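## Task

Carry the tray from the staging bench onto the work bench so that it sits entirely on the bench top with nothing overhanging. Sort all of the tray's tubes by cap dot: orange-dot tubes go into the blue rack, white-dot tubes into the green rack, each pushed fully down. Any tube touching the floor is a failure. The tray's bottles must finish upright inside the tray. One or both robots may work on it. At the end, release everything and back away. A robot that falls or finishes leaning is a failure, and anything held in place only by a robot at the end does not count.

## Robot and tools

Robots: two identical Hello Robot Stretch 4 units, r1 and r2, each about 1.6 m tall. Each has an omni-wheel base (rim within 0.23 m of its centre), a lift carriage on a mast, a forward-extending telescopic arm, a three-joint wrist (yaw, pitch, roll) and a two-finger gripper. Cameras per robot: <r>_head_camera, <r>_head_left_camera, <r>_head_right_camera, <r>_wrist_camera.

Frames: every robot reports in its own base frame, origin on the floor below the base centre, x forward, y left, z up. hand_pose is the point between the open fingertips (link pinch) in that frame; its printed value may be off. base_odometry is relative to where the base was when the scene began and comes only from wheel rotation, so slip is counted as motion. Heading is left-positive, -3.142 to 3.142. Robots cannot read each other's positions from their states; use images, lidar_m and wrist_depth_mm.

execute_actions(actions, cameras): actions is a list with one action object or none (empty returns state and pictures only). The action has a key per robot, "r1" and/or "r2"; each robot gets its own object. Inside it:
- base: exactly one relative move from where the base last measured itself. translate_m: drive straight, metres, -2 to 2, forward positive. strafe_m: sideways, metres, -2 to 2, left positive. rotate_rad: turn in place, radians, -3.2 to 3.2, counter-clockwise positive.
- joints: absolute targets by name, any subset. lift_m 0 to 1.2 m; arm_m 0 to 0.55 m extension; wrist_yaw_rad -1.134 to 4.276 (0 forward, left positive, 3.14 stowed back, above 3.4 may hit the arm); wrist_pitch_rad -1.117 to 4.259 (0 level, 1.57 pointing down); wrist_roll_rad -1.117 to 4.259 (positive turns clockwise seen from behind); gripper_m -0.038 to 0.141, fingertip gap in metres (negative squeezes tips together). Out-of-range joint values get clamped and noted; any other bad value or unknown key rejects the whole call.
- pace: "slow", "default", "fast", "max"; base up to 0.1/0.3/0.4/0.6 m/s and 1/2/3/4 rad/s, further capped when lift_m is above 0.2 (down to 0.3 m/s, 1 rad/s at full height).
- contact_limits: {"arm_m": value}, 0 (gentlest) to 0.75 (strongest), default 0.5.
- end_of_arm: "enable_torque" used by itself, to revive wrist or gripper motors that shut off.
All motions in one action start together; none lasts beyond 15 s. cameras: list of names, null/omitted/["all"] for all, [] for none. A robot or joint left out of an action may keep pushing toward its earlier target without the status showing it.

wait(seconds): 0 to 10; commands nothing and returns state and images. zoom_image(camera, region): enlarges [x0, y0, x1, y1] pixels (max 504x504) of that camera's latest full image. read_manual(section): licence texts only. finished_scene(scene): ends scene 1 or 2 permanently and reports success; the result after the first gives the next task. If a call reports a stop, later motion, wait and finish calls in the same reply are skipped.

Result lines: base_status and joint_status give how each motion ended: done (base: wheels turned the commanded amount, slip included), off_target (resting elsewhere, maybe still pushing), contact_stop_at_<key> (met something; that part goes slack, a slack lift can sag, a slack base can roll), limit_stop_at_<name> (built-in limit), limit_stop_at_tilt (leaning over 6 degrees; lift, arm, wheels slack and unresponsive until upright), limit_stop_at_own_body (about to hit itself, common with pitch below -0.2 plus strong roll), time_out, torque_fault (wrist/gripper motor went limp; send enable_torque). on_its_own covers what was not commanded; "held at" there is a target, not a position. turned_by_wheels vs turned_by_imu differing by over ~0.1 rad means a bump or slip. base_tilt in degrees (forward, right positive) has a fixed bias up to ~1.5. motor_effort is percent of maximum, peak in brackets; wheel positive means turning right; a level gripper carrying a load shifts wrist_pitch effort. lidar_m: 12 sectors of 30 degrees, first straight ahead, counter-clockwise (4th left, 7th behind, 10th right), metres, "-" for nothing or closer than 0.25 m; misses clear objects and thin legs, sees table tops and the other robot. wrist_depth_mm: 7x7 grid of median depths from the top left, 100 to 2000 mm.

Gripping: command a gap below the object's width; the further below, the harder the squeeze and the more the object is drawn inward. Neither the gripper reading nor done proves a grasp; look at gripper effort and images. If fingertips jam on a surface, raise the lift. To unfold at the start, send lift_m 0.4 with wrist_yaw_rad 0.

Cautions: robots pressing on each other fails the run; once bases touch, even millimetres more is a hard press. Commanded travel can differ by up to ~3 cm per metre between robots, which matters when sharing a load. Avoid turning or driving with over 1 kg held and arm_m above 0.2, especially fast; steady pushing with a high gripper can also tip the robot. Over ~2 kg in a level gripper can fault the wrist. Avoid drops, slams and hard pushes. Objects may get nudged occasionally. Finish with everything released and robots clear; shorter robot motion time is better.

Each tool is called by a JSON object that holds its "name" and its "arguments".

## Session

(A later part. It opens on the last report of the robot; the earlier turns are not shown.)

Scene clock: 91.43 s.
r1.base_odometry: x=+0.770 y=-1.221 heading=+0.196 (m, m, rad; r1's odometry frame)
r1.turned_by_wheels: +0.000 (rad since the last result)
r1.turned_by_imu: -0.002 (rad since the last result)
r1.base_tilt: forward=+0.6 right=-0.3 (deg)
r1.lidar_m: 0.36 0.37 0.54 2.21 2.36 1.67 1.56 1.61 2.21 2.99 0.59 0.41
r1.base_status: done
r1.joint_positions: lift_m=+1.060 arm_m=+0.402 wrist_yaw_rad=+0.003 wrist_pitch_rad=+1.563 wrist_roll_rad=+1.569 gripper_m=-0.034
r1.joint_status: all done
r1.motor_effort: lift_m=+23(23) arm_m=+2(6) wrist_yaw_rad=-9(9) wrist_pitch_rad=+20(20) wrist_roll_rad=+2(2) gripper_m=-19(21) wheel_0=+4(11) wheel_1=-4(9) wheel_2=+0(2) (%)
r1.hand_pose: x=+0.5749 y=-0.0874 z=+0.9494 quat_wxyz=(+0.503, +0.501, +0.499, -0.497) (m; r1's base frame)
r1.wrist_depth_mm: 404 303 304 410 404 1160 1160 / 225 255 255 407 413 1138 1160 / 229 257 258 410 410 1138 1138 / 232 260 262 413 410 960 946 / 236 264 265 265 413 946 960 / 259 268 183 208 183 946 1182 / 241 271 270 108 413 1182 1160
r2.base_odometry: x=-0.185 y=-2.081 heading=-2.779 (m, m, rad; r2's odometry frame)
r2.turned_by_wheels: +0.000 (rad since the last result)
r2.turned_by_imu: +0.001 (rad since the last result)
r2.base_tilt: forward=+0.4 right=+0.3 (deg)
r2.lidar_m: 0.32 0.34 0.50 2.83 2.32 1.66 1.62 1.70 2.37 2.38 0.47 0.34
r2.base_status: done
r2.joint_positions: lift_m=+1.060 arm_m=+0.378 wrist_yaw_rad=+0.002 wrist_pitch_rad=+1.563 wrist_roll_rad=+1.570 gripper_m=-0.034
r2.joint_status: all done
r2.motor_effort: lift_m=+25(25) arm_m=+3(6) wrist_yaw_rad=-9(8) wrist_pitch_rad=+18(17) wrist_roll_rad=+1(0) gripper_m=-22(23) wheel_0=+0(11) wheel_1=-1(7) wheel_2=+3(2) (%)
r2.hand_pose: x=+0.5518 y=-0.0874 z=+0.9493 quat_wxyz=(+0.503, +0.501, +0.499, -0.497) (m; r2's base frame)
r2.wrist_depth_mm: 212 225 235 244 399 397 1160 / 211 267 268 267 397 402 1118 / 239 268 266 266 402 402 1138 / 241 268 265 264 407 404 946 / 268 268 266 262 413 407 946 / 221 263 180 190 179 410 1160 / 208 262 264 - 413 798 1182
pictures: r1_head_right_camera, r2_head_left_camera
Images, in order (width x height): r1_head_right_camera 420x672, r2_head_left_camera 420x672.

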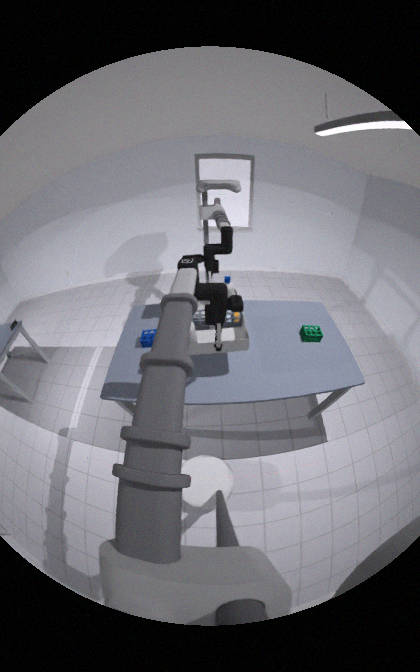

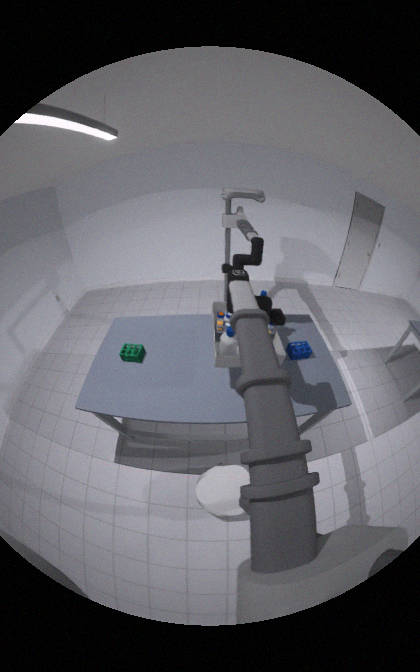

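{"name": "execute_actions", "arguments": {"actions": [{"r1":{"joints":{"lift_m":0.925,"arm_m":0.409},"pace":"slow"},"r2":{"joints":{"lift_m":0.925,"arm_m":0.386},"pace":"slow"}}], "cameras": []}}

{"name": "execute_actions", "arguments": {"actions": [{"r1":{"joints":{"gripper_m":0.06}},"r2":{"joints":{"gripper_m":0.06}}}], "cameras": []}}

{"name": "execute_actions", "arguments": {"actions": [{"r1":{"joints":{"lift_m":1.1}},"r2":{"joints":{"lift_m":1.1}}}], "cameras": []}}

{"name": "execute_actions", "arguments": {"actions": [{"r1":{"base":{"translate_m":-0.5},"joints":{"arm_m":0}},"r2":{"base":{"strafe_m":0.08}}}], "cameras": []}}

{"name": "execute_actions", "arguments": {"actions": [{"r2":{"base":{"translate_m":0.08},"joints":{"arm_m":0.5}}}], "cameras": ["r1_head_camera","r2_wrist_camera"]}}

Scene clock: 104.17 s.
r1.base_odometry: x=+0.770 y=-1.221 heading=+0.196 (m, m, rad; r1's odometry frame)
r1.turned_by_wheels: +0.000 (rad since the last result)
r1.turned_by_imu: +0.002 (rad since the last result)
r1.base_tilt: forward=+0.6 right=-0.3 (deg)
r1.lidar_m: 0.36 0.41 0.53 2.23 2.33 1.67 1.57 1.62 2.17 2.98 0.55 0.42
r1.base_status: not commanded
r1.joint_positions: lift_m=+0.925 arm_m=+0.408 wrist_yaw_rad=+0.001 wrist_pitch_rad=+1.570 wrist_roll_rad=+1.569 gripper_m=-0.034
r1.joint_status: all done
r1.motor_effort: lift_m=+19(20) arm_m=+5(5) wrist_yaw_rad=-3(10) wrist_pitch_rad=+1(19) wrist_roll_rad=+2(3) gripper_m=-18(20) wheel_0=+4(4) wheel_1=-4(4) wheel_2=+0(0) (%)
r1.hand_pose: x=+0.5795 y=-0.0874 z=+0.8146 quat_wxyz=(+0.501, +0.500, +0.500, -0.499) (m; r1's base frame)
r1.wrist_depth_mm: 271 235 237 273 273 276 1025 / 224 255 256 273 276 278 1042 / 228 258 258 276 277 277 1042 / 231 262 260 277 277 278 809 / 234 264 263 265 279 281 831 / 260 265 186 208 185 279 831 / 239 267 270 108 281 281 1042
r2.base_odometry: x=-0.185 y=-2.081 heading=-2.779 (m, m, rad; r2's odometry frame)
r2.turned_by_wheels: +0.000 (rad since the last result)
r2.turned_by_imu: -0.001 (rad since the last result)
r2.base_tilt: forward=+0.4 right=+0.3 (deg)
r2.lidar_m: 0.31 0.35 0.47 2.81 2.27 1.66 1.61 1.72 2.36 2.38 0.48 0.35
r2.base_status: not commanded
r2.joint_positions: lift_m=+0.925 arm_m=+0.385 wrist_yaw_rad=+0.001 wrist_pitch_rad=+1.569 wrist_roll_rad=+1.570 gripper_m=-0.034
r2.joint_status: all done
r2.motor_effort: lift_m=+21(25) arm_m=+5(4) wrist_yaw_rad=-4(9) wrist_pitch_rad=-1(17) wrist_roll_rad=+1(0) gripper_m=-22(23) wheel_0=+0(0) wheel_1=-1(1) wheel_2=+3(3) (%)
r2.hand_pose: x=+0.5565 y=-0.0874 z=+0.8146 quat_wxyz=(+0.501, +0.500, +0.500, -0.499) (m; r2's base frame)
r2.wrist_depth_mm: 209 224 234 243 266 263 264 / 208 267 266 266 267 266 264 / 211 266 266 265 270 270 268 / 237 267 266 263 271 268 268 / 266 267 265 215 274 273 271 / 222 262 181 199 179 273 273 / 206 262 265 - 277 274 277
pictures: none
No camera images: the call's "cameras" was empty. Leave "cameras" out to get every camera's image.

Scene clock: 105.80 s.
r1.base_odometry: x=+0.770 y=-1.221 heading=+0.196 (m, m, rad; r1's odometry frame)
r1.turned_by_wheels: +0.000 (rad since the last result)
r1.turned_by_imu: +0.001 (rad since the last result)
r1.base_tilt: forward=+0.6 right=-0.3 (deg)
r1.lidar_m: 0.38 0.39 0.55 2.21 2.33 1.68 1.57 1.63 2.20 2.98 0.57 0.40
r1.base_status: not commanded
r1.joint_positions: lift_m=+0.925 arm_m=+0.408 wrist_yaw_rad=+0.000 wrist_pitch_rad=+1.570 wrist_roll_rad=+1.570 gripper_m=+0.060
r1.joint_status: all done
r1.motor_effort: lift_m=+19(19) arm_m=+4(5) wrist_yaw_rad=-1(3) wrist_pitch_rad=+1(1) wrist_roll_rad=+1(2) gripper_m=-4(18) wheel_0=+4(4) wheel_1=-4(4) wheel_2=+0(0) (%)
r1.hand_pose: x=+0.5795 y=-0.0874 z=+0.8146 quat_wxyz=(+0.501, +0.500, +0.500, -0.499) (m; r1's base frame)
r1.wrist_depth_mm: 276 276 274 276 277 277 1025 / 213 260 268 277 276 278 1042 / 216 273 276 278 277 279 1025 / 217 276 276 278 281 279 831 / 246 276 276 278 281 281 831 / 254 277 215 278 198 281 831 / 249 274 279 108 282 283 1060
r2.base_odometry: x=-0.185 y=-2.081 heading=-2.779 (m, m, rad; r2's odometry frame)
r2.turned_by_wheels: +0.000 (rad since the last result)
r2.turned_by_imu: +0.000 (rad since the last result)
r2.base_tilt: forward=+0.4 right=+0.3 (deg)
r2.lidar_m: 0.32 0.35 0.49 2.83 2.28 1.67 1.61 1.71 2.39 2.36 0.48 0.35
r2.base_status: not commanded
r2.joint_positions: lift_m=+0.925 arm_m=+0.385 wrist_yaw_rad=+0.000 wrist_pitch_rad=+1.570 wrist_roll_rad=+1.570 gripper_m=+0.060
r2.joint_status: all done
r2.motor_effort: lift_m=+21(21) arm_m=+5(5) wrist_yaw_rad=-1(2) wrist_pitch_rad=+0(0) wrist_roll_rad=+1(1) gripper_m=-3(23) wheel_0=+0(1) wheel_1=-1(1) wheel_2=+3(3) (%)
r2.hand_pose: x=+0.5565 y=-0.0874 z=+0.8146 quat_wxyz=(+0.501, +0.500, +0.500, -0.499) (m; r2's base frame)
r2.wrist_depth_mm: 213 224 236 246 268 267 264 / 215 268 272 271 268 270 265 / 216 271 273 272 272 270 268 / 218 273 276 273 273 272 272 / 279 278 276 276 276 274 273 / 220 278 276 277 193 273 274 / 221 276 279 - 279 278 274
pictures: none
No camera images: the call's "cameras" was empty. Leave "cameras" out to get every camera's image.

Scene clock: 107.60 s.
r1.base_odometry: x=+0.770 y=-1.221 heading=+0.196 (m, m, rad; r1's odometry frame)
r1.turned_by_wheels: +0.000 (rad since the last result)
r1.turned_by_imu: +0.001 (rad since the last result)
r1.base_tilt: forward=+0.6 right=-0.2 (deg)
r1.lidar_m: 0.37 0.38 0.54 2.21 2.33 1.66 1.56 1.62 2.19 2.97 0.58 0.39
r1.base_status: not commanded
r1.joint_positions: lift_m=+1.100 arm_m=+0.408 wrist_yaw_rad=+0.000 wrist_pitch_rad=+1.570 wrist_roll_rad=+1.570 gripper_m=+0.060
r1.joint_status: all done
r1.motor_effort: lift_m=+20(20) arm_m=+4(5) wrist_yaw_rad=+0(1) wrist_pitch_rad=+1(1) wrist_roll_rad=+0(1) gripper_m=-4(5) wheel_0=+4(4) wheel_1=-4(4) wheel_2=+0(1) (%)
r1.hand_pose: x=+0.5795 y=-0.0874 z=+0.9896 quat_wxyz=(+0.501, +0.500, +0.500, -0.499) (m; r1's base frame)
r1.wrist_depth_mm: 445 445 445 449 452 1205 1182 / 449 449 449 449 452 1182 1205 / 445 389 442 449 452 1205 1182 / 445 387 449 452 455 1008 1205 / 445 418 452 452 455 991 991 / 449 397 215 452 197 1008 1205 / 455 394 449 108 455 1229 1205
r2.base_odometry: x=-0.185 y=-2.081 heading=-2.779 (m, m, rad; r2's odometry frame)
r2.turned_by_wheels: +0.000 (rad since the last result)
r2.turned_by_imu: +0.000 (rad since the last result)
r2.base_tilt: forward=+0.4 right=+0.3 (deg)
r2.lidar_m: 0.31 0.33 0.50 2.83 2.26 1.67 1.61 1.71 2.40 2.39 0.48 0.35
r2.base_status: not commanded
r2.joint_positions: lift_m=+1.100 arm_m=+0.385 wrist_yaw_rad=+0.000 wrist_pitch_rad=+1.570 wrist_roll_rad=+1.570 gripper_m=+0.060
r2.joint_status: all done
r2.motor_effort: lift_m=+22(18) arm_m=+5(5) wrist_yaw_rad=-3(2) wrist_pitch_rad=-1(1) wrist_roll_rad=+0(1) gripper_m=-4(4) wheel_0=+0(0) wheel_1=-1(1) wheel_2=+3(3) (%)
r2.hand_pose: x=+0.5565 y=-0.0874 z=+0.9895 quat_wxyz=(+0.501, +0.500, +0.500, -0.499) (m; r2's base frame)
r2.wrist_depth_mm: 452 445 442 445 439 436 1182 / 452 449 445 442 439 439 1182 / 402 389 449 449 445 442 1182 / 452 424 449 452 445 991 976 / 462 430 449 452 452 991 1008 / 462 397 317 366 193 1008 1205 / 418 384 413 - 455 1205 1255
pictures: none
No camera images: the call's "cameras" was empty. Leave "cameras" out to get every camera's image.

Scene clock: 110.73 s.
r1.base_odometry: x=+0.280 y=-1.319 heading=+0.195 (m, m, rad; r1's odometry frame)
r1.turned_by_wheels: -0.001 (rad since the last result)
r1.turned_by_imu: +0.000 (rad since the last result)
r1.base_tilt: forward=+0.6 right=-0.2 (deg)
r1.lidar_m: 0.85 0.89 2.36 3.31 1.62 1.15 1.07 1.10 1.51 2.99 1.28 0.92
r1.base_status: done
r1.joint_positions: lift_m=+1.100 arm_m=+0.001 wrist_yaw_rad=+0.000 wrist_pitch_rad=+1.570 wrist_roll_rad=+1.570 gripper_m=+0.060
r1.joint_status: all done
r1.motor_effort: lift_m=+20(20) arm_m=-5(5) wrist_yaw_rad=+0(0) wrist_pitch_rad=-1(1) wrist_roll_rad=+0(2) gripper_m=-3(3) wheel_0=-6(8) wheel_1=-5(10) wheel_2=+3(16) (%)
r1.hand_pose: x=+0.1718 y=-0.0874 z=+0.9896 quat_wxyz=(+0.500, +0.500, +0.500, -0.500) (m; r1's base frame)
r1.wrist_depth_mm: 1205 1182 1182 1182 1182 1205 1205 / 1182 1205 1205 1205 1205 1205 1182 / 1182 1205 1205 1182 1229 1205 1229 / 1205 1182 1182 1042 976 1205 1205 / 1205 1205 1205 991 991 1182 347 / 1229 1182 216 1205 197 1205 1205 / 1205 1205 1205 108 1205 1205 1229
r2.base_odometry: x=-0.156 y=-2.156 heading=-2.779 (m, m, rad; r2's odometry frame)
r2.turned_by_wheels: +0.000 (rad since the last result)
r2.turned_by_imu: +0.000 (rad since the last result)
r2.base_tilt: forward=+0.4 right=+0.3 (deg)
r2.lidar_m: 0.32 0.34 0.49 2.74 2.29 1.67 1.59 1.72 2.40 2.47 0.46 0.35
r2.base_status: done
r2.joint_positions: lift_m=+1.100 arm_m=+0.385 wrist_yaw_rad=+0.000 wrist_pitch_rad=+1.570 wrist_roll_rad=+1.570 gripper_m=+0.060
r2.joint_status: not commanded
r2.motor_effort: lift_m=+22(22) arm_m=+4(5) wrist_yaw_rad=-2(4) wrist_pitch_rad=-1(1) wrist_roll_rad=+0(0) gripper_m=-3(4) wheel_0=+1(10) wheel_1=-1(11) wheel_2=+0(2) (%)
r2.hand_pose: x=+0.5565 y=-0.0874 z=+0.9895 quat_wxyz=(+0.501, +0.500, +0.500, -0.499) (m; r2's base frame)
r2.wrist_depth_mm: 394 327 418 445 442 436 1160 / 404 418 445 445 442 445 1205 / 452 452 452 445 445 1182 1205 / 459 394 445 449 449 991 976 / 459 394 394 324 452 991 991 / 469 466 418 315 194 976 1182 / 473 466 459 - 452 1229 1205
pictures: none
No camera images: the call's "cameras" was empty. Leave "cameras" out to get every camera's image.

Scene clock: 112.13 s.
r1.base_odometry: x=+0.280 y=-1.319 heading=+0.195 (m, m, rad; r1's odometry frame)
r1.turned_by_wheels: +0.000 (rad since the last result)
r1.turned_by_imu: +0.000 (rad since the last result)
r1.base_tilt: forward=+0.5 right=-0.3 (deg)
r1.lidar_m: 0.86 0.89 2.37 3.31 1.59 1.13 1.07 1.10 1.50 2.99 1.29 0.92
r1.base_status: not commanded
r1.joint_positions: lift_m=+1.100 arm_m=+0.001 wrist_yaw_rad=+0.000 wrist_pitch_rad=+1.570 wrist_roll_rad=+1.570 gripper_m=+0.060
r1.joint_status: not commanded
r1.motor_effort: lift_m=+20(20) arm_m=-4(4) wrist_yaw_rad=+0(0) wrist_pitch_rad=-1(1) wrist_roll_rad=+1(0) gripper_m=-5(3) wheel_0=-5(5) wheel_1=-5(5) wheel_2=+3(3) (%)
r1.hand_pose: x=+0.1718 y=-0.0874 z=+0.9896 quat_wxyz=(+0.500, +0.500, +0.500, -0.500) (m; r1's base frame)
r1.wrist_depth_mm: 1205 1205 1205 1182 1205 1205 1182 / 1182 1205 1205 1182 1182 1182 1205 / 1182 1205 1182 1205 1205 1205 1205 / 1229 1205 1229 1042 991 1205 1229 / 1182 1160 1205 991 976 1205 347 / 1182 1229 216 1205 197 1205 1229 / 1205 1229 1182 108 1205 1229 1205
r2.base_odometry: x=-0.231 y=-2.184 heading=-2.779 (m, m, rad; r2's odometry frame)
r2.turned_by_wheels: +0.000 (rad since the last result)
r2.turned_by_imu: +0.001 (rad since the last result)
r2.base_tilt: forward=+0.4 right=+0.2 (deg)
r2.lidar_m: 0.25 0.27 0.39 2.72 2.40 1.75 1.70 1.79 2.50 2.47 0.36 0.25
r2.base_status: done
r2.joint_positions: lift_m=+1.100 arm_m=+0.499 wrist_yaw_rad=+0.000 wrist_pitch_rad=+1.570 wrist_roll_rad=+1.570 gripper_m=+0.060
r2.joint_status: all done
r2.motor_effort: lift_m=+22(22) arm_m=+4(5) wrist_yaw_rad=-1(0) wrist_pitch_rad=-2(1) wrist_roll_rad=+1(0) gripper_m=-3(2) wheel_0=+3(7) wheel_1=+1(6) wheel_2=+0(9) (%)
r2.hand_pose: x=+0.6704 y=-0.0874 z=+0.9895 quat_wxyz=(+0.501, +0.500, +0.500, -0.499) (m; r2's base frame)
r2.wrist_depth_mm: 449 445 364 373 399 421 436 / 459 452 424 382 439 439 436 / 455 452 452 445 445 439 439 / 459 455 455 445 445 442 439 / 462 459 452 392 392 309 445 / 466 462 424 330 193 327 452 / 469 466 462 - 455 459 449
pictures: r1_head_camera, r2_wrist_camera
camera_calibration (this result's frames):
r2_wrist_camera: T_world_to_cam=[[-0.997663, -0.032838, -0.0599146, 0.737478], [-0.0358021, 0.998153, 0.0490882, 0.104482], [0.0581919, 0.0511186, -0.996996, 1.17952], [0, 0, 0, 1]] pos_world=[0.670857, -0.140368, 1.21504]
Images, in order (width x height): r1_head_camera 420x560, r2_wrist_camera 616x392.

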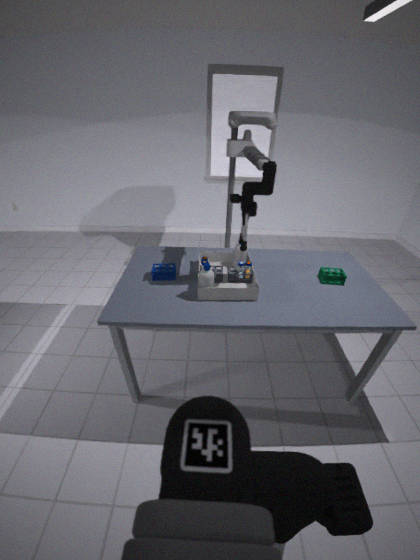

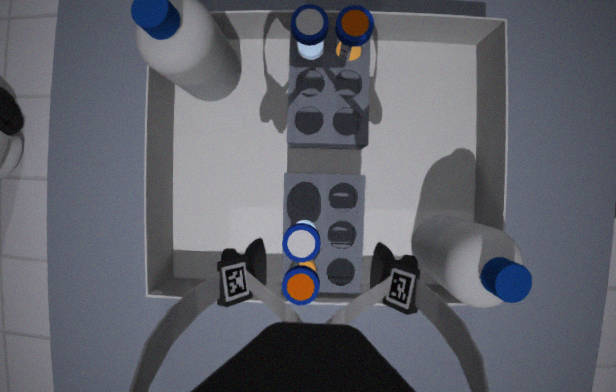

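{"name": "execute_actions", "arguments": {"actions": [{"r2":{"joints":{"arm_m":0.515,"lift_m":0.985,"gripper_m":0.05},"pace":"slow"}}], "cameras": ["r2_wrist_camera"]}}

{"name": "execute_actions", "arguments": {"actions": [{"r2":{"joints":{"gripper_m":0.005}}}], "cameras": []}}

{"name": "execute_actions", "arguments": {"actions": [{"r2":{"joints":{"lift_m":1.12}}}], "cameras": ["r2_wrist_camera"]}}

{"name": "execute_actions", "arguments": {"actions": [{"r2":{"base":{"strafe_m":0.5}}}], "cameras": []}}

{"name": "execute_actions", "arguments": {"actions": [{"r2":{"joints":{"lift_m":1.05}}}], "cameras": ["r2_wrist_camera"]}}

Scene clock: 122.67 s.
r1.base_odometry: x=+0.280 y=-1.319 heading=+0.195 (m, m, rad; r1's odometry frame)
r1.turned_by_wheels: +0.000 (rad since the last result)
r1.turned_by_imu: +0.002 (rad since the last result)
r1.base_tilt: forward=+0.5 right=-0.2 (deg)
r1.lidar_m: 0.88 0.91 2.38 3.31 1.60 1.11 1.06 1.12 1.49 2.99 1.31 0.94
r1.base_status: not commanded
r1.joint_positions: lift_m=+1.100 arm_m=+0.001 wrist_yaw_rad=+0.000 wrist_pitch_rad=+1.570 wrist_roll_rad=+1.570 gripper_m=+0.060
r1.joint_status: not commanded
r1.motor_effort: lift_m=+20(20) arm_m=-4(5) wrist_yaw_rad=+0(1) wrist_pitch_rad=-1(1) wrist_roll_rad=+0(0) gripper_m=-4(4) wheel_0=-5(6) wheel_1=-5(5) wheel_2=+3(2) (%)
r1.hand_pose: x=+0.1718 y=-0.0874 z=+0.9896 quat_wxyz=(+0.500, +0.500, +0.500, -0.500) (m; r1's base frame)
r1.wrist_depth_mm: 1182 1160 1182 1182 1205 1205 1182 / 1182 1205 1160 1205 1205 1205 1205 / 1205 1205 1205 1205 1229 1182 1182 / 1205 1205 1205 1060 991 1182 1229 / 1182 1182 1205 1008 976 1205 349 / 1205 1182 215 1229 197 1229 1229 / 1229 1205 1182 108 1205 1205 1205
r2.base_odometry: x=-0.231 y=-2.184 heading=-2.779 (m, m, rad; r2's odometry frame)
r2.turned_by_wheels: +0.000 (rad since the last result)
r2.turned_by_imu: -0.001 (rad since the last result)
r2.base_tilt: forward=+0.4 right=+0.3 (deg)
r2.lidar_m: 0.25 0.25 0.38 2.75 2.41 1.74 1.70 1.79 2.49 2.46 0.35 0.26
r2.base_status: not commanded
r2.joint_positions: lift_m=+0.985 arm_m=+0.514 wrist_yaw_rad=+0.000 wrist_pitch_rad=+1.570 wrist_roll_rad=+1.570 gripper_m=+0.050
r2.joint_status: all done
r2.motor_effort: lift_m=+18(24) arm_m=+5(6) wrist_yaw_rad=-2(3) wrist_pitch_rad=-2(2) wrist_roll_rad=+0(1) gripper_m=-3(5) wheel_0=+3(3) wheel_1=+1(1) wheel_2=-1(1) (%)
r2.hand_pose: x=+0.6853 y=-0.0874 z=+0.8749 quat_wxyz=(+0.501, +0.500, +0.500, -0.499) (m; r2's base frame)
r2.wrist_depth_mm: 336 241 291 310 282 322 310 / 338 332 330 324 297 325 314 / 342 317 332 332 330 325 317 / 343 320 334 327 327 330 317 / 343 340 338 273 309 303 229 / 347 319 298 214 195 274 204 / 347 345 343 - 285 276 -
pictures: r2_wrist_camera
camera_calibration (this result's frames):
r2_wrist_camera: T_world_to_cam=[[-0.997663, -0.0328381, -0.0599146, 0.745516], [-0.0358022, 0.998153, 0.0490882, 0.110644], [0.0581919, 0.0511186, -0.996996, 1.06438], [0, 0, 0, 1]] pos_world=[0.685797, -0.140368, 1.10042]
Images, in order (width x height): r2_wrist_camera 616x392.

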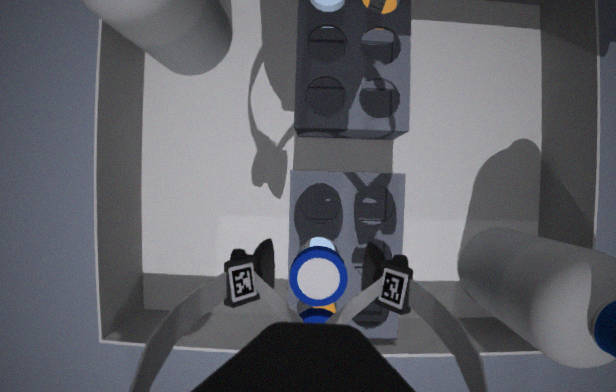

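Scene clock: 123.90 s.
r1.base_odometry: x=+0.280 y=-1.319 heading=+0.195 (m, m, rad; r1's odometry frame)
r1.turned_by_wheels: +0.000 (rad since the last result)
r1.turned_by_imu: +0.000 (rad since the last result)
r1.base_tilt: forward=+0.6 right=-0.3 (deg)
r1.lidar_m: 0.86 0.91 2.35 3.34 1.61 1.11 1.06 1.09 1.51 3.01 1.29 0.93
r1.base_status: not commanded
r1.joint_positions: lift_m=+1.100 arm_m=+0.001 wrist_yaw_rad=+0.000 wrist_pitch_rad=+1.570 wrist_roll_rad=+1.570 gripper_m=+0.060
r1.joint_status: not commanded
r1.motor_effort: lift_m=+20(20) arm_m=-5(4) wrist_yaw_rad=+0(0) wrist_pitch_rad=-1(1) wrist_roll_rad=+0(1) gripper_m=-5(2) wheel_0=-5(6) wheel_1=-5(5) wheel_2=+2(3) (%)
r1.hand_pose: x=+0.1718 y=-0.0874 z=+0.9896 quat_wxyz=(+0.500, +0.500, +0.500, -0.500) (m; r1's base frame)
r1.wrist_depth_mm: 1182 1182 1182 1182 1182 1182 1160 / 1182 1205 1182 1205 1205 1205 1205 / 1205 1160 1182 1182 1182 1205 1205 / 1182 1205 1205 1060 976 1205 1205 / 1182 1205 1205 991 1008 1205 349 / 1205 1205 215 1205 197 1205 1205 / 1205 1255 1182 108 1229 1229 1229
r2.base_odometry: x=-0.231 y=-2.184 heading=-2.779 (m, m, rad; r2's odometry frame)
r2.turned_by_wheels: +0.000 (rad since the last result)
r2.turned_by_imu: +0.000 (rad since the last result)
r2.base_tilt: forward=+0.3 right=+0.3 (deg)
r2.lidar_m: 0.25 0.27 0.38 2.74 2.42 1.74 1.69 1.77 2.48 2.45 0.37 0.26
r2.base_status: not commanded
r2.joint_positions: lift_m=+0.985 arm_m=+0.514 wrist_yaw_rad=+0.000 wrist_pitch_rad=+1.570 wrist_roll_rad=+1.570 gripper_m=+0.005
r2.joint_status: all done
r2.motor_effort: lift_m=+17(17) arm_m=+4(5) wrist_yaw_rad=+0(0) wrist_pitch_rad=-2(2) wrist_roll_rad=+0(0) gripper_m=-18(16) wheel_0=+3(3) wheel_1=+1(1) wheel_2=+0(1) (%)
r2.hand_pose: x=+0.6853 y=-0.0874 z=+0.8749 quat_wxyz=(+0.501, +0.500, +0.500, -0.499) (m; r2's base frame)
r2.wrist_depth_mm: 336 241 291 309 282 324 314 / 336 332 329 322 297 325 314 / 340 315 332 332 330 327 317 / 342 317 336 327 329 330 315 / 343 336 338 231 273 306 229 / 345 294 190 206 187 252 204 / 347 345 342 - 285 278 -
pictures: none
No camera images: the call's "cameras" was empty. Leave "cameras" out to get every camera's image.

Scene clock: 125.53 s.
r1.base_odometry: x=+0.280 y=-1.319 heading=+0.195 (m, m, rad; r1's odometry frame)
r1.turned_by_wheels: +0.000 (rad since the last result)
r1.turned_by_imu: +0.001 (rad since the last result)
r1.base_tilt: forward=+0.6 right=-0.3 (deg)
r1.lidar_m: 0.87 0.90 2.39 3.31 1.62 1.13 1.08 1.12 1.50 3.01 1.31 0.91
r1.base_status: not commanded
r1.joint_positions: lift_m=+1.100 arm_m=+0.001 wrist_yaw_rad=+0.000 wrist_pitch_rad=+1.570 wrist_roll_rad=+1.570 gripper_m=+0.060
r1.joint_status: not commanded
r1.motor_effort: lift_m=+20(20) arm_m=-4(4) wrist_yaw_rad=-1(1) wrist_pitch_rad=-1(1) wrist_roll_rad=+0(1) gripper_m=-3(2) wheel_0=-5(5) wheel_1=-5(5) wheel_2=+2(2) (%)
r1.hand_pose: x=+0.1718 y=-0.0874 z=+0.9896 quat_wxyz=(+0.500, +0.500, +0.500, -0.500) (m; r1's base frame)
r1.wrist_depth_mm: 1205 1182 1205 1205 1182 1182 1205 / 1182 1205 1182 1205 1182 1205 1182 / 1182 1182 1182 1182 1205 1205 1205 / 1182 1205 1182 1042 991 1229 1229 / 1205 1205 1205 991 991 1229 347 / 1182 1182 215 1229 197 1205 1205 / 1229 1205 1205 108 1229 1229 1229
r2.base_odometry: x=-0.231 y=-2.184 heading=-2.779 (m, m, rad; r2's odometry frame)
r2.turned_by_wheels: +0.000 (rad since the last result)
r2.turned_by_imu: +0.000 (rad since the last result)
r2.base_tilt: forward=+0.4 right=+0.2 (deg)
r2.lidar_m: 0.25 0.28 0.36 2.72 2.41 1.72 1.69 1.79 2.50 2.47 0.37 0.27
r2.base_status: not commanded
r2.joint_positions: lift_m=+1.120 arm_m=+0.514 wrist_yaw_rad=+0.000 wrist_pitch_rad=+1.570 wrist_roll_rad=+1.570 gripper_m=+0.005
r2.joint_status: all done
r2.motor_effort: lift_m=+23(24) arm_m=+5(5) wrist_yaw_rad=-2(1) wrist_pitch_rad=-2(2) wrist_roll_rad=+1(0) gripper_m=-19(20) wheel_0=+3(3) wheel_1=+1(1) wheel_2=-1(0) (%)
r2.hand_pose: x=+0.6853 y=-0.0874 z=+1.0095 quat_wxyz=(+0.501, +0.500, +0.500, -0.499) (m; r2's base frame)
r2.wrist_depth_mm: 1229 466 324 404 427 433 455 / 1255 477 410 455 455 455 455 / 1281 473 469 462 462 459 459 / 1281 477 469 462 466 462 462 / 1281 480 477 232 455 327 462 / 1281 480 190 204 186 399 466 / 1308 488 488 - 473 469 473
pictures: r2_wrist_camera
camera_calibration (this result's frames):
r2_wrist_camera: T_world_to_cam=[[-0.997663, -0.0328382, -0.0599147, 0.753586], [-0.0358023, 0.998153, 0.0490882, 0.104037], [0.058192, 0.0511186, -0.996996, 1.19857], [0, 0, 0, 1]] pos_world=[0.685803, -0.140368, 1.23501]
Images, in order (width x height): r2_wrist_camera 616x392.

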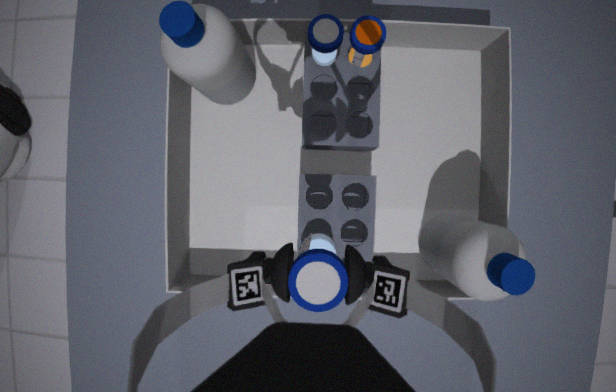

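Scene clock: 128.53 s.
r1.base_odometry: x=+0.280 y=-1.319 heading=+0.195 (m, m, rad; r1's odometry frame)
r1.turned_by_wheels: +0.000 (rad since the last result)
r1.turned_by_imu: +0.001 (rad since the last result)
r1.base_tilt: forward=+0.5 right=-0.2 (deg)
r1.lidar_m: 0.86 0.91 2.36 3.31 1.60 1.14 1.08 1.10 1.50 3.01 1.30 0.92
r1.base_status: not commanded
r1.joint_positions: lift_m=+1.100 arm_m=+0.001 wrist_yaw_rad=+0.000 wrist_pitch_rad=+1.570 wrist_roll_rad=+1.570 gripper_m=+0.060
r1.joint_status: not commanded
r1.motor_effort: lift_m=+20(20) arm_m=-4(5) wrist_yaw_rad=+0(1) wrist_pitch_rad=+0(1) wrist_roll_rad=+0(0) gripper_m=-3(2) wheel_0=-5(5) wheel_1=-5(5) wheel_2=+2(3) (%)
r1.hand_pose: x=+0.1718 y=-0.0874 z=+0.9896 quat_wxyz=(+0.500, +0.500, +0.500, -0.500) (m; r1's base frame)
r1.wrist_depth_mm: 1182 1182 1182 1182 1182 1182 1182 / 1182 1205 1205 1182 1205 1205 1205 / 1182 1205 1182 1205 1205 1205 1182 / 1205 1205 1182 1042 991 1182 1182 / 1182 1205 1205 991 991 1229 347 / 1229 1229 215 1205 198 1229 1229 / 1205 1255 1205 108 1205 1255 1229
r2.base_odometry: x=-0.054 y=-2.652 heading=-2.779 (m, m, rad; r2's odometry frame)
r2.turned_by_wheels: +0.000 (rad since the last result)
r2.turned_by_imu: +0.001 (rad since the last result)
r2.base_tilt: forward=+0.4 right=+0.3 (deg)
r2.lidar_m: 0.25 0.26 2.31 2.22 2.36 1.78 1.68 1.73 2.49 1.01 0.36 0.26
r2.base_status: done
r2.joint_positions: lift_m=+1.120 arm_m=+0.514 wrist_yaw_rad=+0.000 wrist_pitch_rad=+1.570 wrist_roll_rad=+1.570 gripper_m=+0.005
r2.joint_status: not commanded
r2.motor_effort: lift_m=+22(23) arm_m=+5(5) wrist_yaw_rad=+2(1) wrist_pitch_rad=-1(2) wrist_roll_rad=+0(0) gripper_m=-19(18) wheel_0=+0(9) wheel_1=+0(7) wheel_2=+0(0) (%)
r2.hand_pose: x=+0.6853 y=-0.0874 z=+1.0095 quat_wxyz=(+0.501, +0.500, +0.500, -0.499) (m; r2's base frame)
r2.wrist_depth_mm: 1255 469 462 459 462 455 452 / 1229 469 466 466 462 459 459 / 1255 469 469 466 469 459 466 / 1255 477 477 473 466 462 462 / 1229 480 473 232 469 466 462 / 1281 477 190 206 186 469 466 / 891 484 480 - 477 469 473
pictures: none
No camera images: the call's "cameras" was empty. Leave "cameras" out to get every camera's image.

Scene clock: 129.80 s.
r1.base_odometry: x=+0.280 y=-1.319 heading=+0.195 (m, m, rad; r1's odometry frame)
r1.turned_by_wheels: +0.000 (rad since the last result)
r1.turned_by_imu: +0.000 (rad since the last result)
r1.base_tilt: forward=+0.5 right=-0.2 (deg)
r1.lidar_m: 0.87 0.91 2.35 3.31 1.61 1.13 1.08 1.11 1.51 3.00 1.29 0.89
r1.base_status: not commanded
r1.joint_positions: lift_m=+1.100 arm_m=+0.001 wrist_yaw_rad=+0.000 wrist_pitch_rad=+1.570 wrist_roll_rad=+1.570 gripper_m=+0.060
r1.joint_status: not commanded
r1.motor_effort: lift_m=+20(20) arm_m=-4(4) wrist_yaw_rad=-1(1) wrist_pitch_rad=-1(1) wrist_roll_rad=+0(0) gripper_m=-2(5) wheel_0=-5(6) wheel_1=-5(5) wheel_2=+3(2) (%)
r1.hand_pose: x=+0.1718 y=-0.0874 z=+0.9896 quat_wxyz=(+0.500, +0.500, +0.500, -0.500) (m; r1's base frame)
r1.wrist_depth_mm: 1160 1182 1182 1182 1182 1182 1182 / 1205 1205 1182 1205 1205 1182 1205 / 1205 1205 1205 1205 1182 1205 1182 / 1182 1182 1182 1042 976 1205 1205 / 1205 1229 1205 1008 991 1205 347 / 1205 1182 215 1229 198 1229 1205 / 1205 1205 1205 109 1205 1229 1229
r2.base_odometry: x=-0.054 y=-2.652 heading=-2.779 (m, m, rad; r2's odometry frame)
r2.turned_by_wheels: +0.000 (rad since the last result)
r2.turned_by_imu: +0.000 (rad since the last result)
r2.base_tilt: forward=+0.5 right=+0.3 (deg)
r2.lidar_m: 0.26 0.27 2.35 2.25 2.35 1.77 1.70 1.75 2.46 1.05 0.39 0.27
r2.base_status: not commanded
r2.joint_positions: lift_m=+1.050 arm_m=+0.514 wrist_yaw_rad=+0.000 wrist_pitch_rad=+1.570 wrist_roll_rad=+1.570 gripper_m=+0.005
r2.joint_status: all done
r2.motor_effort: lift_m=+18(21) arm_m=+5(5) wrist_yaw_rad=-2(1) wrist_pitch_rad=-2(2) wrist_roll_rad=+0(1) gripper_m=-16(17) wheel_0=+0(0) wheel_1=+0(0) wheel_2=+0(0) (%)
r2.hand_pose: x=+0.6853 y=-0.0874 z=+0.9399 quat_wxyz=(+0.501, +0.500, +0.500, -0.499) (m; r2's base frame)
r2.wrist_depth_mm: 402 397 394 392 389 387 387 / 402 397 397 394 392 394 387 / 404 407 402 397 392 394 389 / 410 404 402 402 399 397 394 / 410 410 402 231 397 397 397 / 413 413 190 205 187 399 397 / 418 415 410 - 407 399 402
pictures: r2_wrist_camera
camera_calibration (this result's frames):
r2_wrist_camera: T_world_to_cam=[[-0.997663, -0.0328381, -0.0599146, 0.749434], [-0.0358022, 0.998153, 0.0490882, 0.107456], [0.0581919, 0.0511186, -0.996996, 1.12914], [0, 0, 0, 1]] pos_world=[0.685823, -0.140368, 1.16538]
Images, in order (width x height): r2_wrist_camera 616x392.

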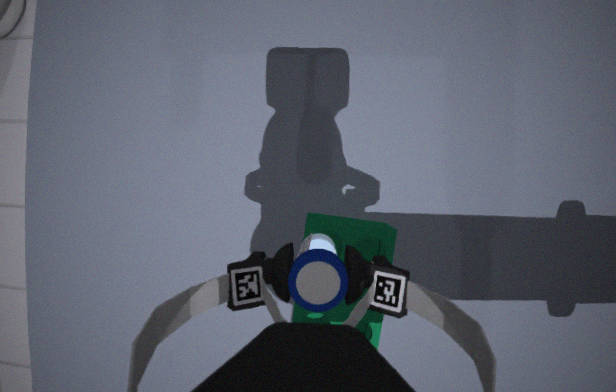

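{"name": "execute_actions", "arguments": {"actions": [{"r2":{"base":{"strafe_m":0.079},"joints":{"arm_m":0.519,"lift_m":1.04},"pace":"slow"}}], "cameras": ["r2_wrist_camera"]}}

{"name": "zoom_image", "arguments": {"camera": "r2_wrist_camera", "region": [220, 100, 460, 320]}}

Scene clock: 146.60 s.
r1.base_odometry: x=+0.280 y=-1.319 heading=+0.195 (m, m, rad; r1's odometry frame)
r1.turned_by_wheels: +0.000 (rad since the last result)
r1.turned_by_imu: +0.002 (rad since the last result)
r1.base_tilt: forward=+0.6 right=-0.3 (deg)
r1.lidar_m: 0.87 0.91 2.38 3.32 1.59 1.15 1.07 1.11 1.51 3.01 1.30 0.91
r1.base_status: not commanded
r1.joint_positions: lift_m=+1.100 arm_m=+0.001 wrist_yaw_rad=+0.000 wrist_pitch_rad=+1.570 wrist_roll_rad=+1.570 gripper_m=+0.060
r1.joint_status: not commanded
r1.motor_effort: lift_m=+20(20) arm_m=-4(5) wrist_yaw_rad=+1(1) wrist_pitch_rad=-1(1) wrist_roll_rad=+1(0) gripper_m=-3(3) wheel_0=-5(5) wheel_1=-5(5) wheel_2=+3(2) (%)
r1.hand_pose: x=+0.1718 y=-0.0874 z=+0.9896 quat_wxyz=(+0.500, +0.500, +0.500, -0.500) (m; r1's base frame)
r1.wrist_depth_mm: 1205 1205 1182 1182 1205 1182 1182 / 1182 1182 1205 1205 1182 1205 1205 / 1182 1182 1205 1205 1160 1229 1205 / 1205 1205 1182 1042 991 1205 1182 / 1205 1205 1205 991 1008 1229 347 / 1229 1205 214 1205 198 1229 1205 / 1229 1182 1229 108 1205 1229 1229
r2.base_odometry: x=-0.026 y=-2.726 heading=-2.779 (m, m, rad; r2's odometry frame)
r2.turned_by_wheels: +0.000 (rad since the last result)
r2.turned_by_imu: -0.001 (rad since the last result)
r2.base_tilt: forward=+0.4 right=+0.3 (deg)
r2.lidar_m: 0.25 0.26 2.26 2.17 2.25 1.76 1.68 1.76 2.46 1.02 0.38 0.27
r2.base_status: done
r2.joint_positions: lift_m=+1.040 arm_m=+0.518 wrist_yaw_rad=+0.000 wrist_pitch_rad=+1.570 wrist_roll_rad=+1.570 gripper_m=+0.005
r2.joint_status: all done
r2.motor_effort: lift_m=+17(20) arm_m=+5(5) wrist_yaw_rad=-1(0) wrist_pitch_rad=-2(2) wrist_roll_rad=+0(0) gripper_m=-19(17) wheel_0=-3(7) wheel_1=+2(3) wheel_2=+0(1) (%)
r2.hand_pose: x=+0.6893 y=-0.0874 z=+0.9299 quat_wxyz=(+0.501, +0.500, +0.500, -0.499) (m; r2's base frame)
r2.wrist_depth_mm: 392 387 387 382 382 377 377 / 389 392 387 387 384 377 379 / 394 392 392 387 387 387 379 / 397 394 392 387 387 387 382 / 399 402 394 231 387 389 387 / 404 399 190 204 186 389 389 / 407 404 399 - 394 392 392
pictures: r2_wrist_camera
camera_calibration (this result's frames):
r2_wrist_camera: T_world_to_cam=[[-0.997663, -0.0328378, -0.0599146, 0.752818], [-0.0358019, 0.998153, 0.0490882, 0.108088], [0.0581919, 0.0511186, -0.996996, 1.11897], [0, 0, 0, 1]] pos_world=[0.689813, -0.140368, 1.15541]
Images, in order (width x height): r2_wrist_camera 616x392.

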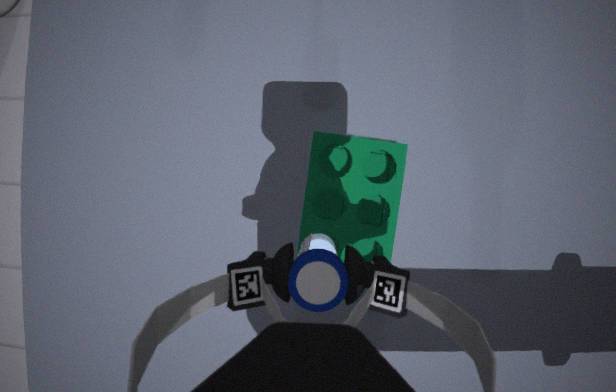

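Region (220, 100, 460, 320) of r2_wrist_camera's 616x392 image, scaled by 2.100; it fills the top 462 rows of this view, and the rest is white.

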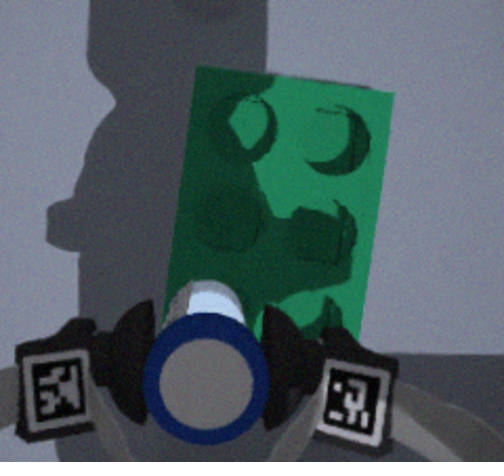

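{"name": "execute_actions", "arguments": {"actions": [{"r2":{"joints":{"arm_m":0.513,"lift_m":1.03},"pace":"slow"}}], "cameras": []}}

{"name": "execute_actions", "arguments": {"actions": [{"r2":{"joints":{"lift_m":0.975},"pace":"slow"}}], "cameras": ["r2_wrist_camera"]}}

{"name": "execute_actions", "arguments": {"actions": [{"r2":{"joints":{"gripper_m":0.05}}}], "cameras": []}}

{"name": "execute_actions", "arguments": {"actions": [{"r2":{"joints":{"lift_m":1.1}}}], "cameras": ["r2_wrist_camera"]}}

{"name": "execute_actions", "arguments": {"actions": [{"r2":{"base":{"strafe_m":-0.54}}}], "cameras": ["r2_wrist_camera","r1_head_camera"]}}

Scene clock: 163.33 s.
r1.base_odometry: x=+0.280 y=-1.319 heading=+0.195 (m, m, rad; r1's odometry frame)
r1.turned_by_wheels: +0.000 (rad since the last result)
r1.turned_by_imu: +0.001 (rad since the last result)
r1.base_tilt: forward=+0.5 right=-0.3 (deg)
r1.lidar_m: 0.87 0.90 2.38 3.30 1.59 1.14 1.07 1.13 1.50 2.99 1.30 0.90
r1.base_status: not commanded
r1.joint_positions: lift_m=+1.100 arm_m=+0.001 wrist_yaw_rad=+0.000 wrist_pitch_rad=+1.570 wrist_roll_rad=+1.570 gripper_m=+0.060
r1.joint_status: not commanded
r1.motor_effort: lift_m=+20(20) arm_m=-5(5) wrist_yaw_rad=+1(1) wrist_pitch_rad=-1(1) wrist_roll_rad=+0(0) gripper_m=-4(3) wheel_0=-5(5) wheel_1=-5(5) wheel_2=+2(2) (%)
r1.hand_pose: x=+0.1718 y=-0.0874 z=+0.9896 quat_wxyz=(+0.500, +0.500, +0.500, -0.500) (m; r1's base frame)
r1.wrist_depth_mm: 1205 1205 1160 1182 1182 1205 1205 / 1182 1182 1205 1205 1205 1182 1205 / 1160 1205 1182 1182 1205 1229 1229 / 1205 1205 1182 1060 991 1205 1205 / 1205 1205 1205 1008 991 1205 349 / 1182 1205 216 1182 197 1205 1205 / 1205 1205 1229 108 1205 1205 1205
r2.base_odometry: x=-0.026 y=-2.726 heading=-2.779 (m, m, rad; r2's odometry frame)
r2.turned_by_wheels: +0.000 (rad since the last result)
r2.turned_by_imu: -0.001 (rad since the last result)
r2.base_tilt: forward=+0.4 right=+0.3 (deg)
r2.lidar_m: 0.25 0.28 2.26 2.16 2.29 1.77 1.70 1.75 2.47 1.04 0.38 0.26
r2.base_status: not commanded
r2.joint_positions: lift_m=+1.030 arm_m=+0.514 wrist_yaw_rad=+0.000 wrist_pitch_rad=+1.570 wrist_roll_rad=+1.570 gripper_m=+0.005
r2.joint_status: all done
r2.motor_effort: lift_m=+18(15) arm_m=-5(5) wrist_yaw_rad=+0(1) wrist_pitch_rad=-2(2) wrist_roll_rad=+0(0) gripper_m=-18(17) wheel_0=-3(3) wheel_1=+2(2) wheel_2=+0(0) (%)
r2.hand_pose: x=+0.6851 y=-0.0874 z=+0.9199 quat_wxyz=(+0.501, +0.500, +0.500, -0.499) (m; r2's base frame)
r2.wrist_depth_mm: 382 377 375 370 370 370 366 / 384 377 377 377 375 370 368 / 384 384 384 377 377 375 373 / 389 384 382 375 375 375 375 / 389 389 387 231 377 379 377 / 392 392 189 206 187 377 379 / 394 394 392 - 384 382 379
pictures: none
No camera images: the call's "cameras" was empty. Leave "cameras" out to get every camera's image.

Scene clock: 164.67 s.
r1.base_odometry: x=+0.280 y=-1.319 heading=+0.195 (m, m, rad; r1's odometry frame)
r1.turned_by_wheels: +0.000 (rad since the last result)
r1.turned_by_imu: +0.000 (rad since the last result)
r1.base_tilt: forward=+0.7 right=-0.2 (deg)
r1.lidar_m: 0.86 0.89 2.38 3.31 1.64 1.13 1.06 1.10 1.49 3.00 1.31 0.91
r1.base_status: not commanded
r1.joint_positions: lift_m=+1.100 arm_m=+0.001 wrist_yaw_rad=+0.000 wrist_pitch_rad=+1.570 wrist_roll_rad=+1.570 gripper_m=+0.060
r1.joint_status: not commanded
r1.motor_effort: lift_m=+20(20) arm_m=-4(5) wrist_yaw_rad=+0(1) wrist_pitch_rad=-1(1) wrist_roll_rad=+1(0) gripper_m=-2(2) wheel_0=-6(5) wheel_1=-5(5) wheel_2=+2(2) (%)
r1.hand_pose: x=+0.1718 y=-0.0874 z=+0.9896 quat_wxyz=(+0.500, +0.500, +0.500, -0.500) (m; r1's base frame)
r1.wrist_depth_mm: 1182 1205 1182 1182 1205 1182 1205 / 1182 1182 1182 1182 1182 1205 1205 / 1205 1182 1182 1205 1205 1205 1205 / 1205 1182 1205 1042 1008 1205 1229 / 1205 1182 1205 991 991 1182 345 / 1205 1205 215 1229 197 1205 1229 / 1205 1229 1229 108 1205 1229 1229
r2.base_odometry: x=-0.026 y=-2.726 heading=-2.779 (m, m, rad; r2's odometry frame)
r2.turned_by_wheels: +0.000 (rad since the last result)
r2.turned_by_imu: +0.000 (rad since the last result)
r2.base_tilt: forward=+0.4 right=+0.3 (deg)
r2.lidar_m: 0.25 0.27 2.26 2.17 2.28 1.76 1.67 1.71 2.49 1.03 0.37 0.27
r2.base_status: not commanded
r2.joint_positions: lift_m=+0.975 arm_m=+0.514 wrist_yaw_rad=+0.000 wrist_pitch_rad=+1.570 wrist_roll_rad=+1.570 gripper_m=+0.005
r2.joint_status: all done
r2.motor_effort: lift_m=+18(16) arm_m=-6(5) wrist_yaw_rad=-2(1) wrist_pitch_rad=-2(2) wrist_roll_rad=+0(0) gripper_m=-17(18) wheel_0=-3(3) wheel_1=+2(2) wheel_2=+0(0) (%)
r2.hand_pose: x=+0.6851 y=-0.0874 z=+0.8649 quat_wxyz=(+0.501, +0.500, +0.500, -0.499) (m; r2's base frame)
r2.wrist_depth_mm: 325 324 320 320 317 315 312 / 327 324 322 322 320 319 317 / 330 325 327 319 317 319 317 / 330 329 327 322 293 324 322 / 334 332 330 232 266 325 324 / 336 334 189 205 186 325 324 / 338 336 336 - 329 329 325
pictures: r2_wrist_camera
camera_calibration (this result's frames):
r2_wrist_camera: T_world_to_cam=[[-0.997663, -0.0328379, -0.0599146, 0.744667], [-0.035802, 0.998153, 0.0490882, 0.111126], [0.0581919, 0.0511186, -0.996996, 1.05441], [0, 0, 0, 1]] pos_world=[0.685547, -0.140368, 1.09041]
Images, in order (width x height): r2_wrist_camera 616x392.

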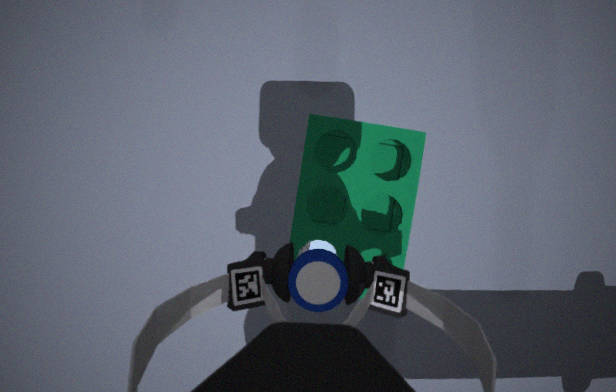

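Scene clock: 165.90 s.
r1.base_odometry: x=+0.280 y=-1.319 heading=+0.195 (m, m, rad; r1's odometry frame)
r1.turned_by_wheels: +0.000 (rad since the last result)
r1.turned_by_imu: +0.000 (rad since the last result)
r1.base_tilt: forward=+0.6 right=-0.2 (deg)
r1.lidar_m: 0.87 0.89 2.36 3.31 1.62 1.16 1.08 1.11 1.50 3.00 1.30 0.92
r1.base_status: not commanded
r1.joint_positions: lift_m=+1.100 arm_m=+0.001 wrist_yaw_rad=+0.000 wrist_pitch_rad=+1.570 wrist_roll_rad=+1.570 gripper_m=+0.060
r1.joint_status: not commanded
r1.motor_effort: lift_m=+20(20) arm_m=-4(4) wrist_yaw_rad=+1(0) wrist_pitch_rad=-1(1) wrist_roll_rad=-1(1) gripper_m=-1(4) wheel_0=-5(5) wheel_1=-5(5) wheel_2=+2(2) (%)
r1.hand_pose: x=+0.1718 y=-0.0874 z=+0.9896 quat_wxyz=(+0.500, +0.500, +0.500, -0.500) (m; r1's base frame)
r1.wrist_depth_mm: 1205 1205 1182 1182 1182 1182 1205 / 1182 1182 1182 1205 1229 1205 1182 / 1182 1205 1182 1205 1182 1205 1205 / 1182 1205 1205 1042 1008 1205 1205 / 1205 1205 1182 1008 991 1205 349 / 1205 1205 216 1205 197 1205 1205 / 1205 1205 1229 109 1229 1229 1229
r2.base_odometry: x=-0.026 y=-2.726 heading=-2.779 (m, m, rad; r2's odometry frame)
r2.turned_by_wheels: +0.000 (rad since the last result)
r2.turned_by_imu: +0.000 (rad since the last result)
r2.base_tilt: forward=+0.4 right=+0.3 (deg)
r2.lidar_m: 0.25 0.27 2.27 2.17 2.26 1.77 1.69 1.75 2.50 1.02 0.37 0.27
r2.base_status: not commanded
r2.joint_positions: lift_m=+0.975 arm_m=+0.514 wrist_yaw_rad=+0.000 wrist_pitch_rad=+1.570 wrist_roll_rad=+1.570 gripper_m=+0.050
r2.joint_status: all done
r2.motor_effort: lift_m=+18(18) arm_m=-5(5) wrist_yaw_rad=+0(1) wrist_pitch_rad=-2(2) wrist_roll_rad=+0(0) gripper_m=-4(17) wheel_0=-3(3) wheel_1=+2(2) wheel_2=+0(0) (%)
r2.hand_pose: x=+0.6850 y=-0.0874 z=+0.8649 quat_wxyz=(+0.500, +0.500, +0.500, -0.500) (m; r2's base frame)
r2.wrist_depth_mm: 327 324 320 320 317 315 314 / 327 325 322 322 319 319 315 / 330 327 324 320 319 322 319 / 330 330 329 320 294 320 319 / 334 330 329 265 266 324 322 / 336 336 332 206 195 324 325 / 338 334 334 - 330 327 325
pictures: none
No camera images: the call's "cameras" was empty. Leave "cameras" out to get every camera's image.

Scene clock: 167.47 s.
r1.base_odometry: x=+0.280 y=-1.319 heading=+0.195 (m, m, rad; r1's odometry frame)
r1.turned_by_wheels: +0.000 (rad since the last result)
r1.turned_by_imu: +0.001 (rad since the last result)
r1.base_tilt: forward=+0.6 right=-0.3 (deg)
r1.lidar_m: 0.82 0.90 2.34 3.31 1.59 1.14 1.07 1.11 1.52 3.00 1.32 0.93
r1.base_status: not commanded
r1.joint_positions: lift_m=+1.100 arm_m=+0.001 wrist_yaw_rad=+0.000 wrist_pitch_rad=+1.570 wrist_roll_rad=+1.570 gripper_m=+0.060
r1.joint_status: not commanded
r1.motor_effort: lift_m=+20(20) arm_m=-5(5) wrist_yaw_rad=+0(2) wrist_pitch_rad=-1(1) wrist_roll_rad=+0(0) gripper_m=-3(2) wheel_0=-5(6) wheel_1=-5(5) wheel_2=+2(3) (%)
r1.hand_pose: x=+0.1718 y=-0.0874 z=+0.9896 quat_wxyz=(+0.500, +0.500, +0.500, -0.500) (m; r1's base frame)
r1.wrist_depth_mm: 1182 1205 1182 1160 1182 1205 1182 / 1182 1182 1205 1182 1182 1205 1205 / 1182 1205 1160 1182 1205 1229 1205 / 1205 1205 1182 1060 991 1182 1205 / 1182 1205 1205 991 991 1229 349 / 1205 1205 215 1182 198 1205 1229 / 1205 1229 1205 108 1205 1205 1205
r2.base_odometry: x=-0.026 y=-2.726 heading=-2.779 (m, m, rad; r2's odometry frame)
r2.turned_by_wheels: +0.000 (rad since the last result)
r2.turned_by_imu: +0.000 (rad since the last result)
r2.base_tilt: forward=+0.4 right=+0.3 (deg)
r2.lidar_m: 0.26 0.29 2.24 2.17 2.28 1.74 1.69 1.72 2.47 1.02 0.39 0.27
r2.base_status: not commanded
r2.joint_positions: lift_m=+1.100 arm_m=+0.514 wrist_yaw_rad=+0.000 wrist_pitch_rad=+1.570 wrist_roll_rad=+1.570 gripper_m=+0.050
r2.joint_status: all done
r2.motor_effort: lift_m=+22(25) arm_m=-5(5) wrist_yaw_rad=-2(1) wrist_pitch_rad=-2(2) wrist_roll_rad=+0(0) gripper_m=-4(3) wheel_0=-3(3) wheel_1=+2(2) wheel_2=+0(0) (%)
r2.hand_pose: x=+0.6850 y=-0.0874 z=+0.9895 quat_wxyz=(+0.500, +0.500, +0.500, -0.500) (m; r2's base frame)
r2.wrist_depth_mm: 842 449 442 439 436 433 433 / 452 445 445 442 442 439 436 / 452 455 452 445 442 439 436 / 455 455 452 439 449 445 442 / 462 452 452 445 449 449 442 / 466 462 455 452 196 449 452 / 469 469 462 - 459 452 452
pictures: r2_wrist_camera
camera_calibration (this result's frames):
r2_wrist_camera: T_world_to_cam=[[-0.997674, -0.0328381, -0.0597382, 0.751905], [-0.0357935, 0.998153, 0.0490945, 0.104994], [0.0580156, 0.0511186, -0.997006, 1.1788], [0, 0, 0, 1]] pos_world=[0.685526, -0.140368, 1.21503]
Images, in order (width x height): r2_wrist_camera 616x392.

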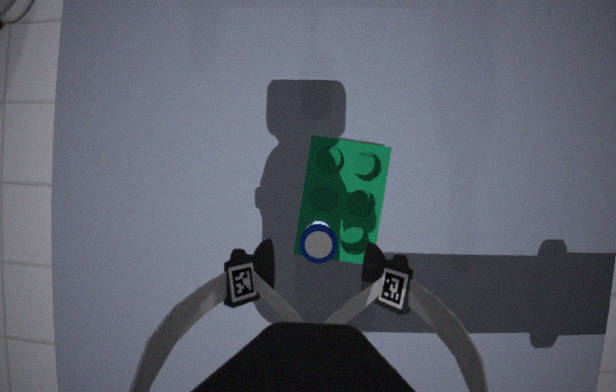

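Scene clock: 170.60 s.
r1.base_odometry: x=+0.280 y=-1.319 heading=+0.195 (m, m, rad; r1's odometry frame)
r1.turned_by_wheels: +0.000 (rad since the last result)
r1.turned_by_imu: +0.001 (rad since the last result)
r1.base_tilt: forward=+0.6 right=-0.2 (deg)
r1.lidar_m: 0.86 0.90 2.38 3.32 1.58 1.13 1.07 1.12 1.48 3.00 1.28 0.94
r1.base_status: not commanded
r1.joint_positions: lift_m=+1.100 arm_m=+0.001 wrist_yaw_rad=+0.000 wrist_pitch_rad=+1.570 wrist_roll_rad=+1.570 gripper_m=+0.060
r1.joint_status: not commanded
r1.motor_effort: lift_m=+20(20) arm_m=-4(4) wrist_yaw_rad=+0(1) wrist_pitch_rad=-1(1) wrist_roll_rad=+0(0) gripper_m=-2(4) wheel_0=-6(5) wheel_1=-5(5) wheel_2=+2(3) (%)
r1.hand_pose: x=+0.1718 y=-0.0874 z=+0.9896 quat_wxyz=(+0.500, +0.500, +0.500, -0.500) (m; r1's base frame)
r1.wrist_depth_mm: 1205 1182 1205 1182 1205 1205 1205 / 1205 1182 1205 1182 1205 1182 1205 / 1205 1182 1182 1182 1205 1205 1229 / 1182 1205 1182 1060 991 1229 1205 / 1205 1205 1205 991 1008 1205 349 / 1205 1205 216 1229 196 1205 1205 / 1205 1182 1205 108 1205 1205 1205
r2.base_odometry: x=-0.218 y=-2.221 heading=-2.779 (m, m, rad; r2's odometry frame)
r2.turned_by_wheels: +0.000 (rad since the last result)
r2.turned_by_imu: -0.003 (rad since the last result)
r2.base_tilt: forward=+0.4 right=+0.3 (deg)
r2.lidar_m: 0.25 0.26 0.38 2.70 2.41 1.71 1.69 1.82 2.48 2.50 0.40 0.27
r2.base_status: done
r2.joint_positions: lift_m=+1.100 arm_m=+0.514 wrist_yaw_rad=+0.000 wrist_pitch_rad=+1.570 wrist_roll_rad=+1.570 gripper_m=+0.050
r2.joint_status: not commanded
r2.motor_effort: lift_m=+22(22) arm_m=-5(5) wrist_yaw_rad=-2(1) wrist_pitch_rad=-2(3) wrist_roll_rad=+0(0) gripper_m=-4(4) wheel_0=-2(8) wheel_1=+1(8) wheel_2=+0(0) (%)
r2.hand_pose: x=+0.6850 y=-0.0874 z=+0.9896 quat_wxyz=(+0.500, +0.500, +0.500, -0.500) (m; r2's base frame)
r2.wrist_depth_mm: 831 449 357 424 436 433 436 / 1229 445 445 439 439 439 439 / 1229 449 449 445 439 439 442 / 459 459 455 442 445 357 442 / 462 459 449 392 442 319 442 / 1205 466 462 455 195 449 445 / 866 466 462 - 459 452 449
pictures: r1_head_camera, r2_wrist_camera
camera_calibration (this result's frames):
r2_wrist_camera: T_world_to_cam=[[-0.997674, -0.0328382, -0.0597382, 0.751892], [-0.0357936, 0.998153, 0.0490945, 0.104993], [0.0580156, 0.0511186, -0.997006, 1.17881], [0, 0, 0, 1]] pos_world=[0.685511, -0.140368, 1.21504]
Images, in order (width x height): r1_head_camera 420x560, r2_wrist_camera 616x392.

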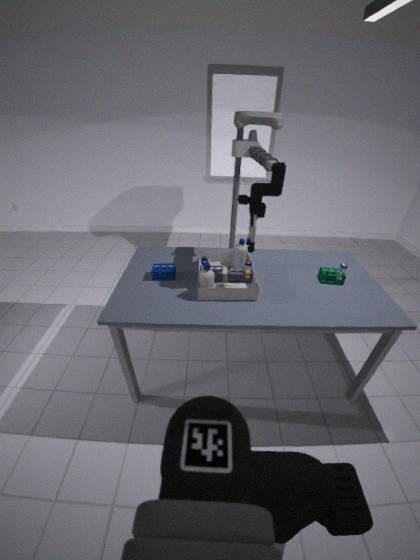

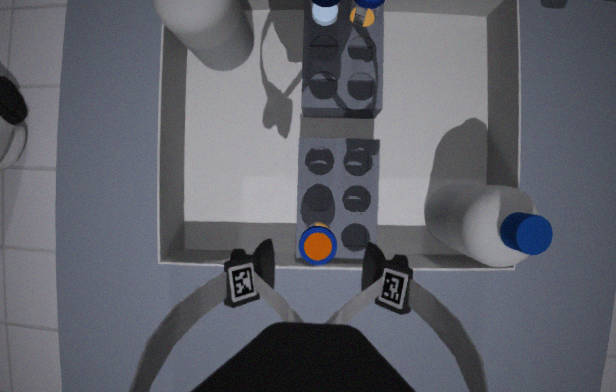

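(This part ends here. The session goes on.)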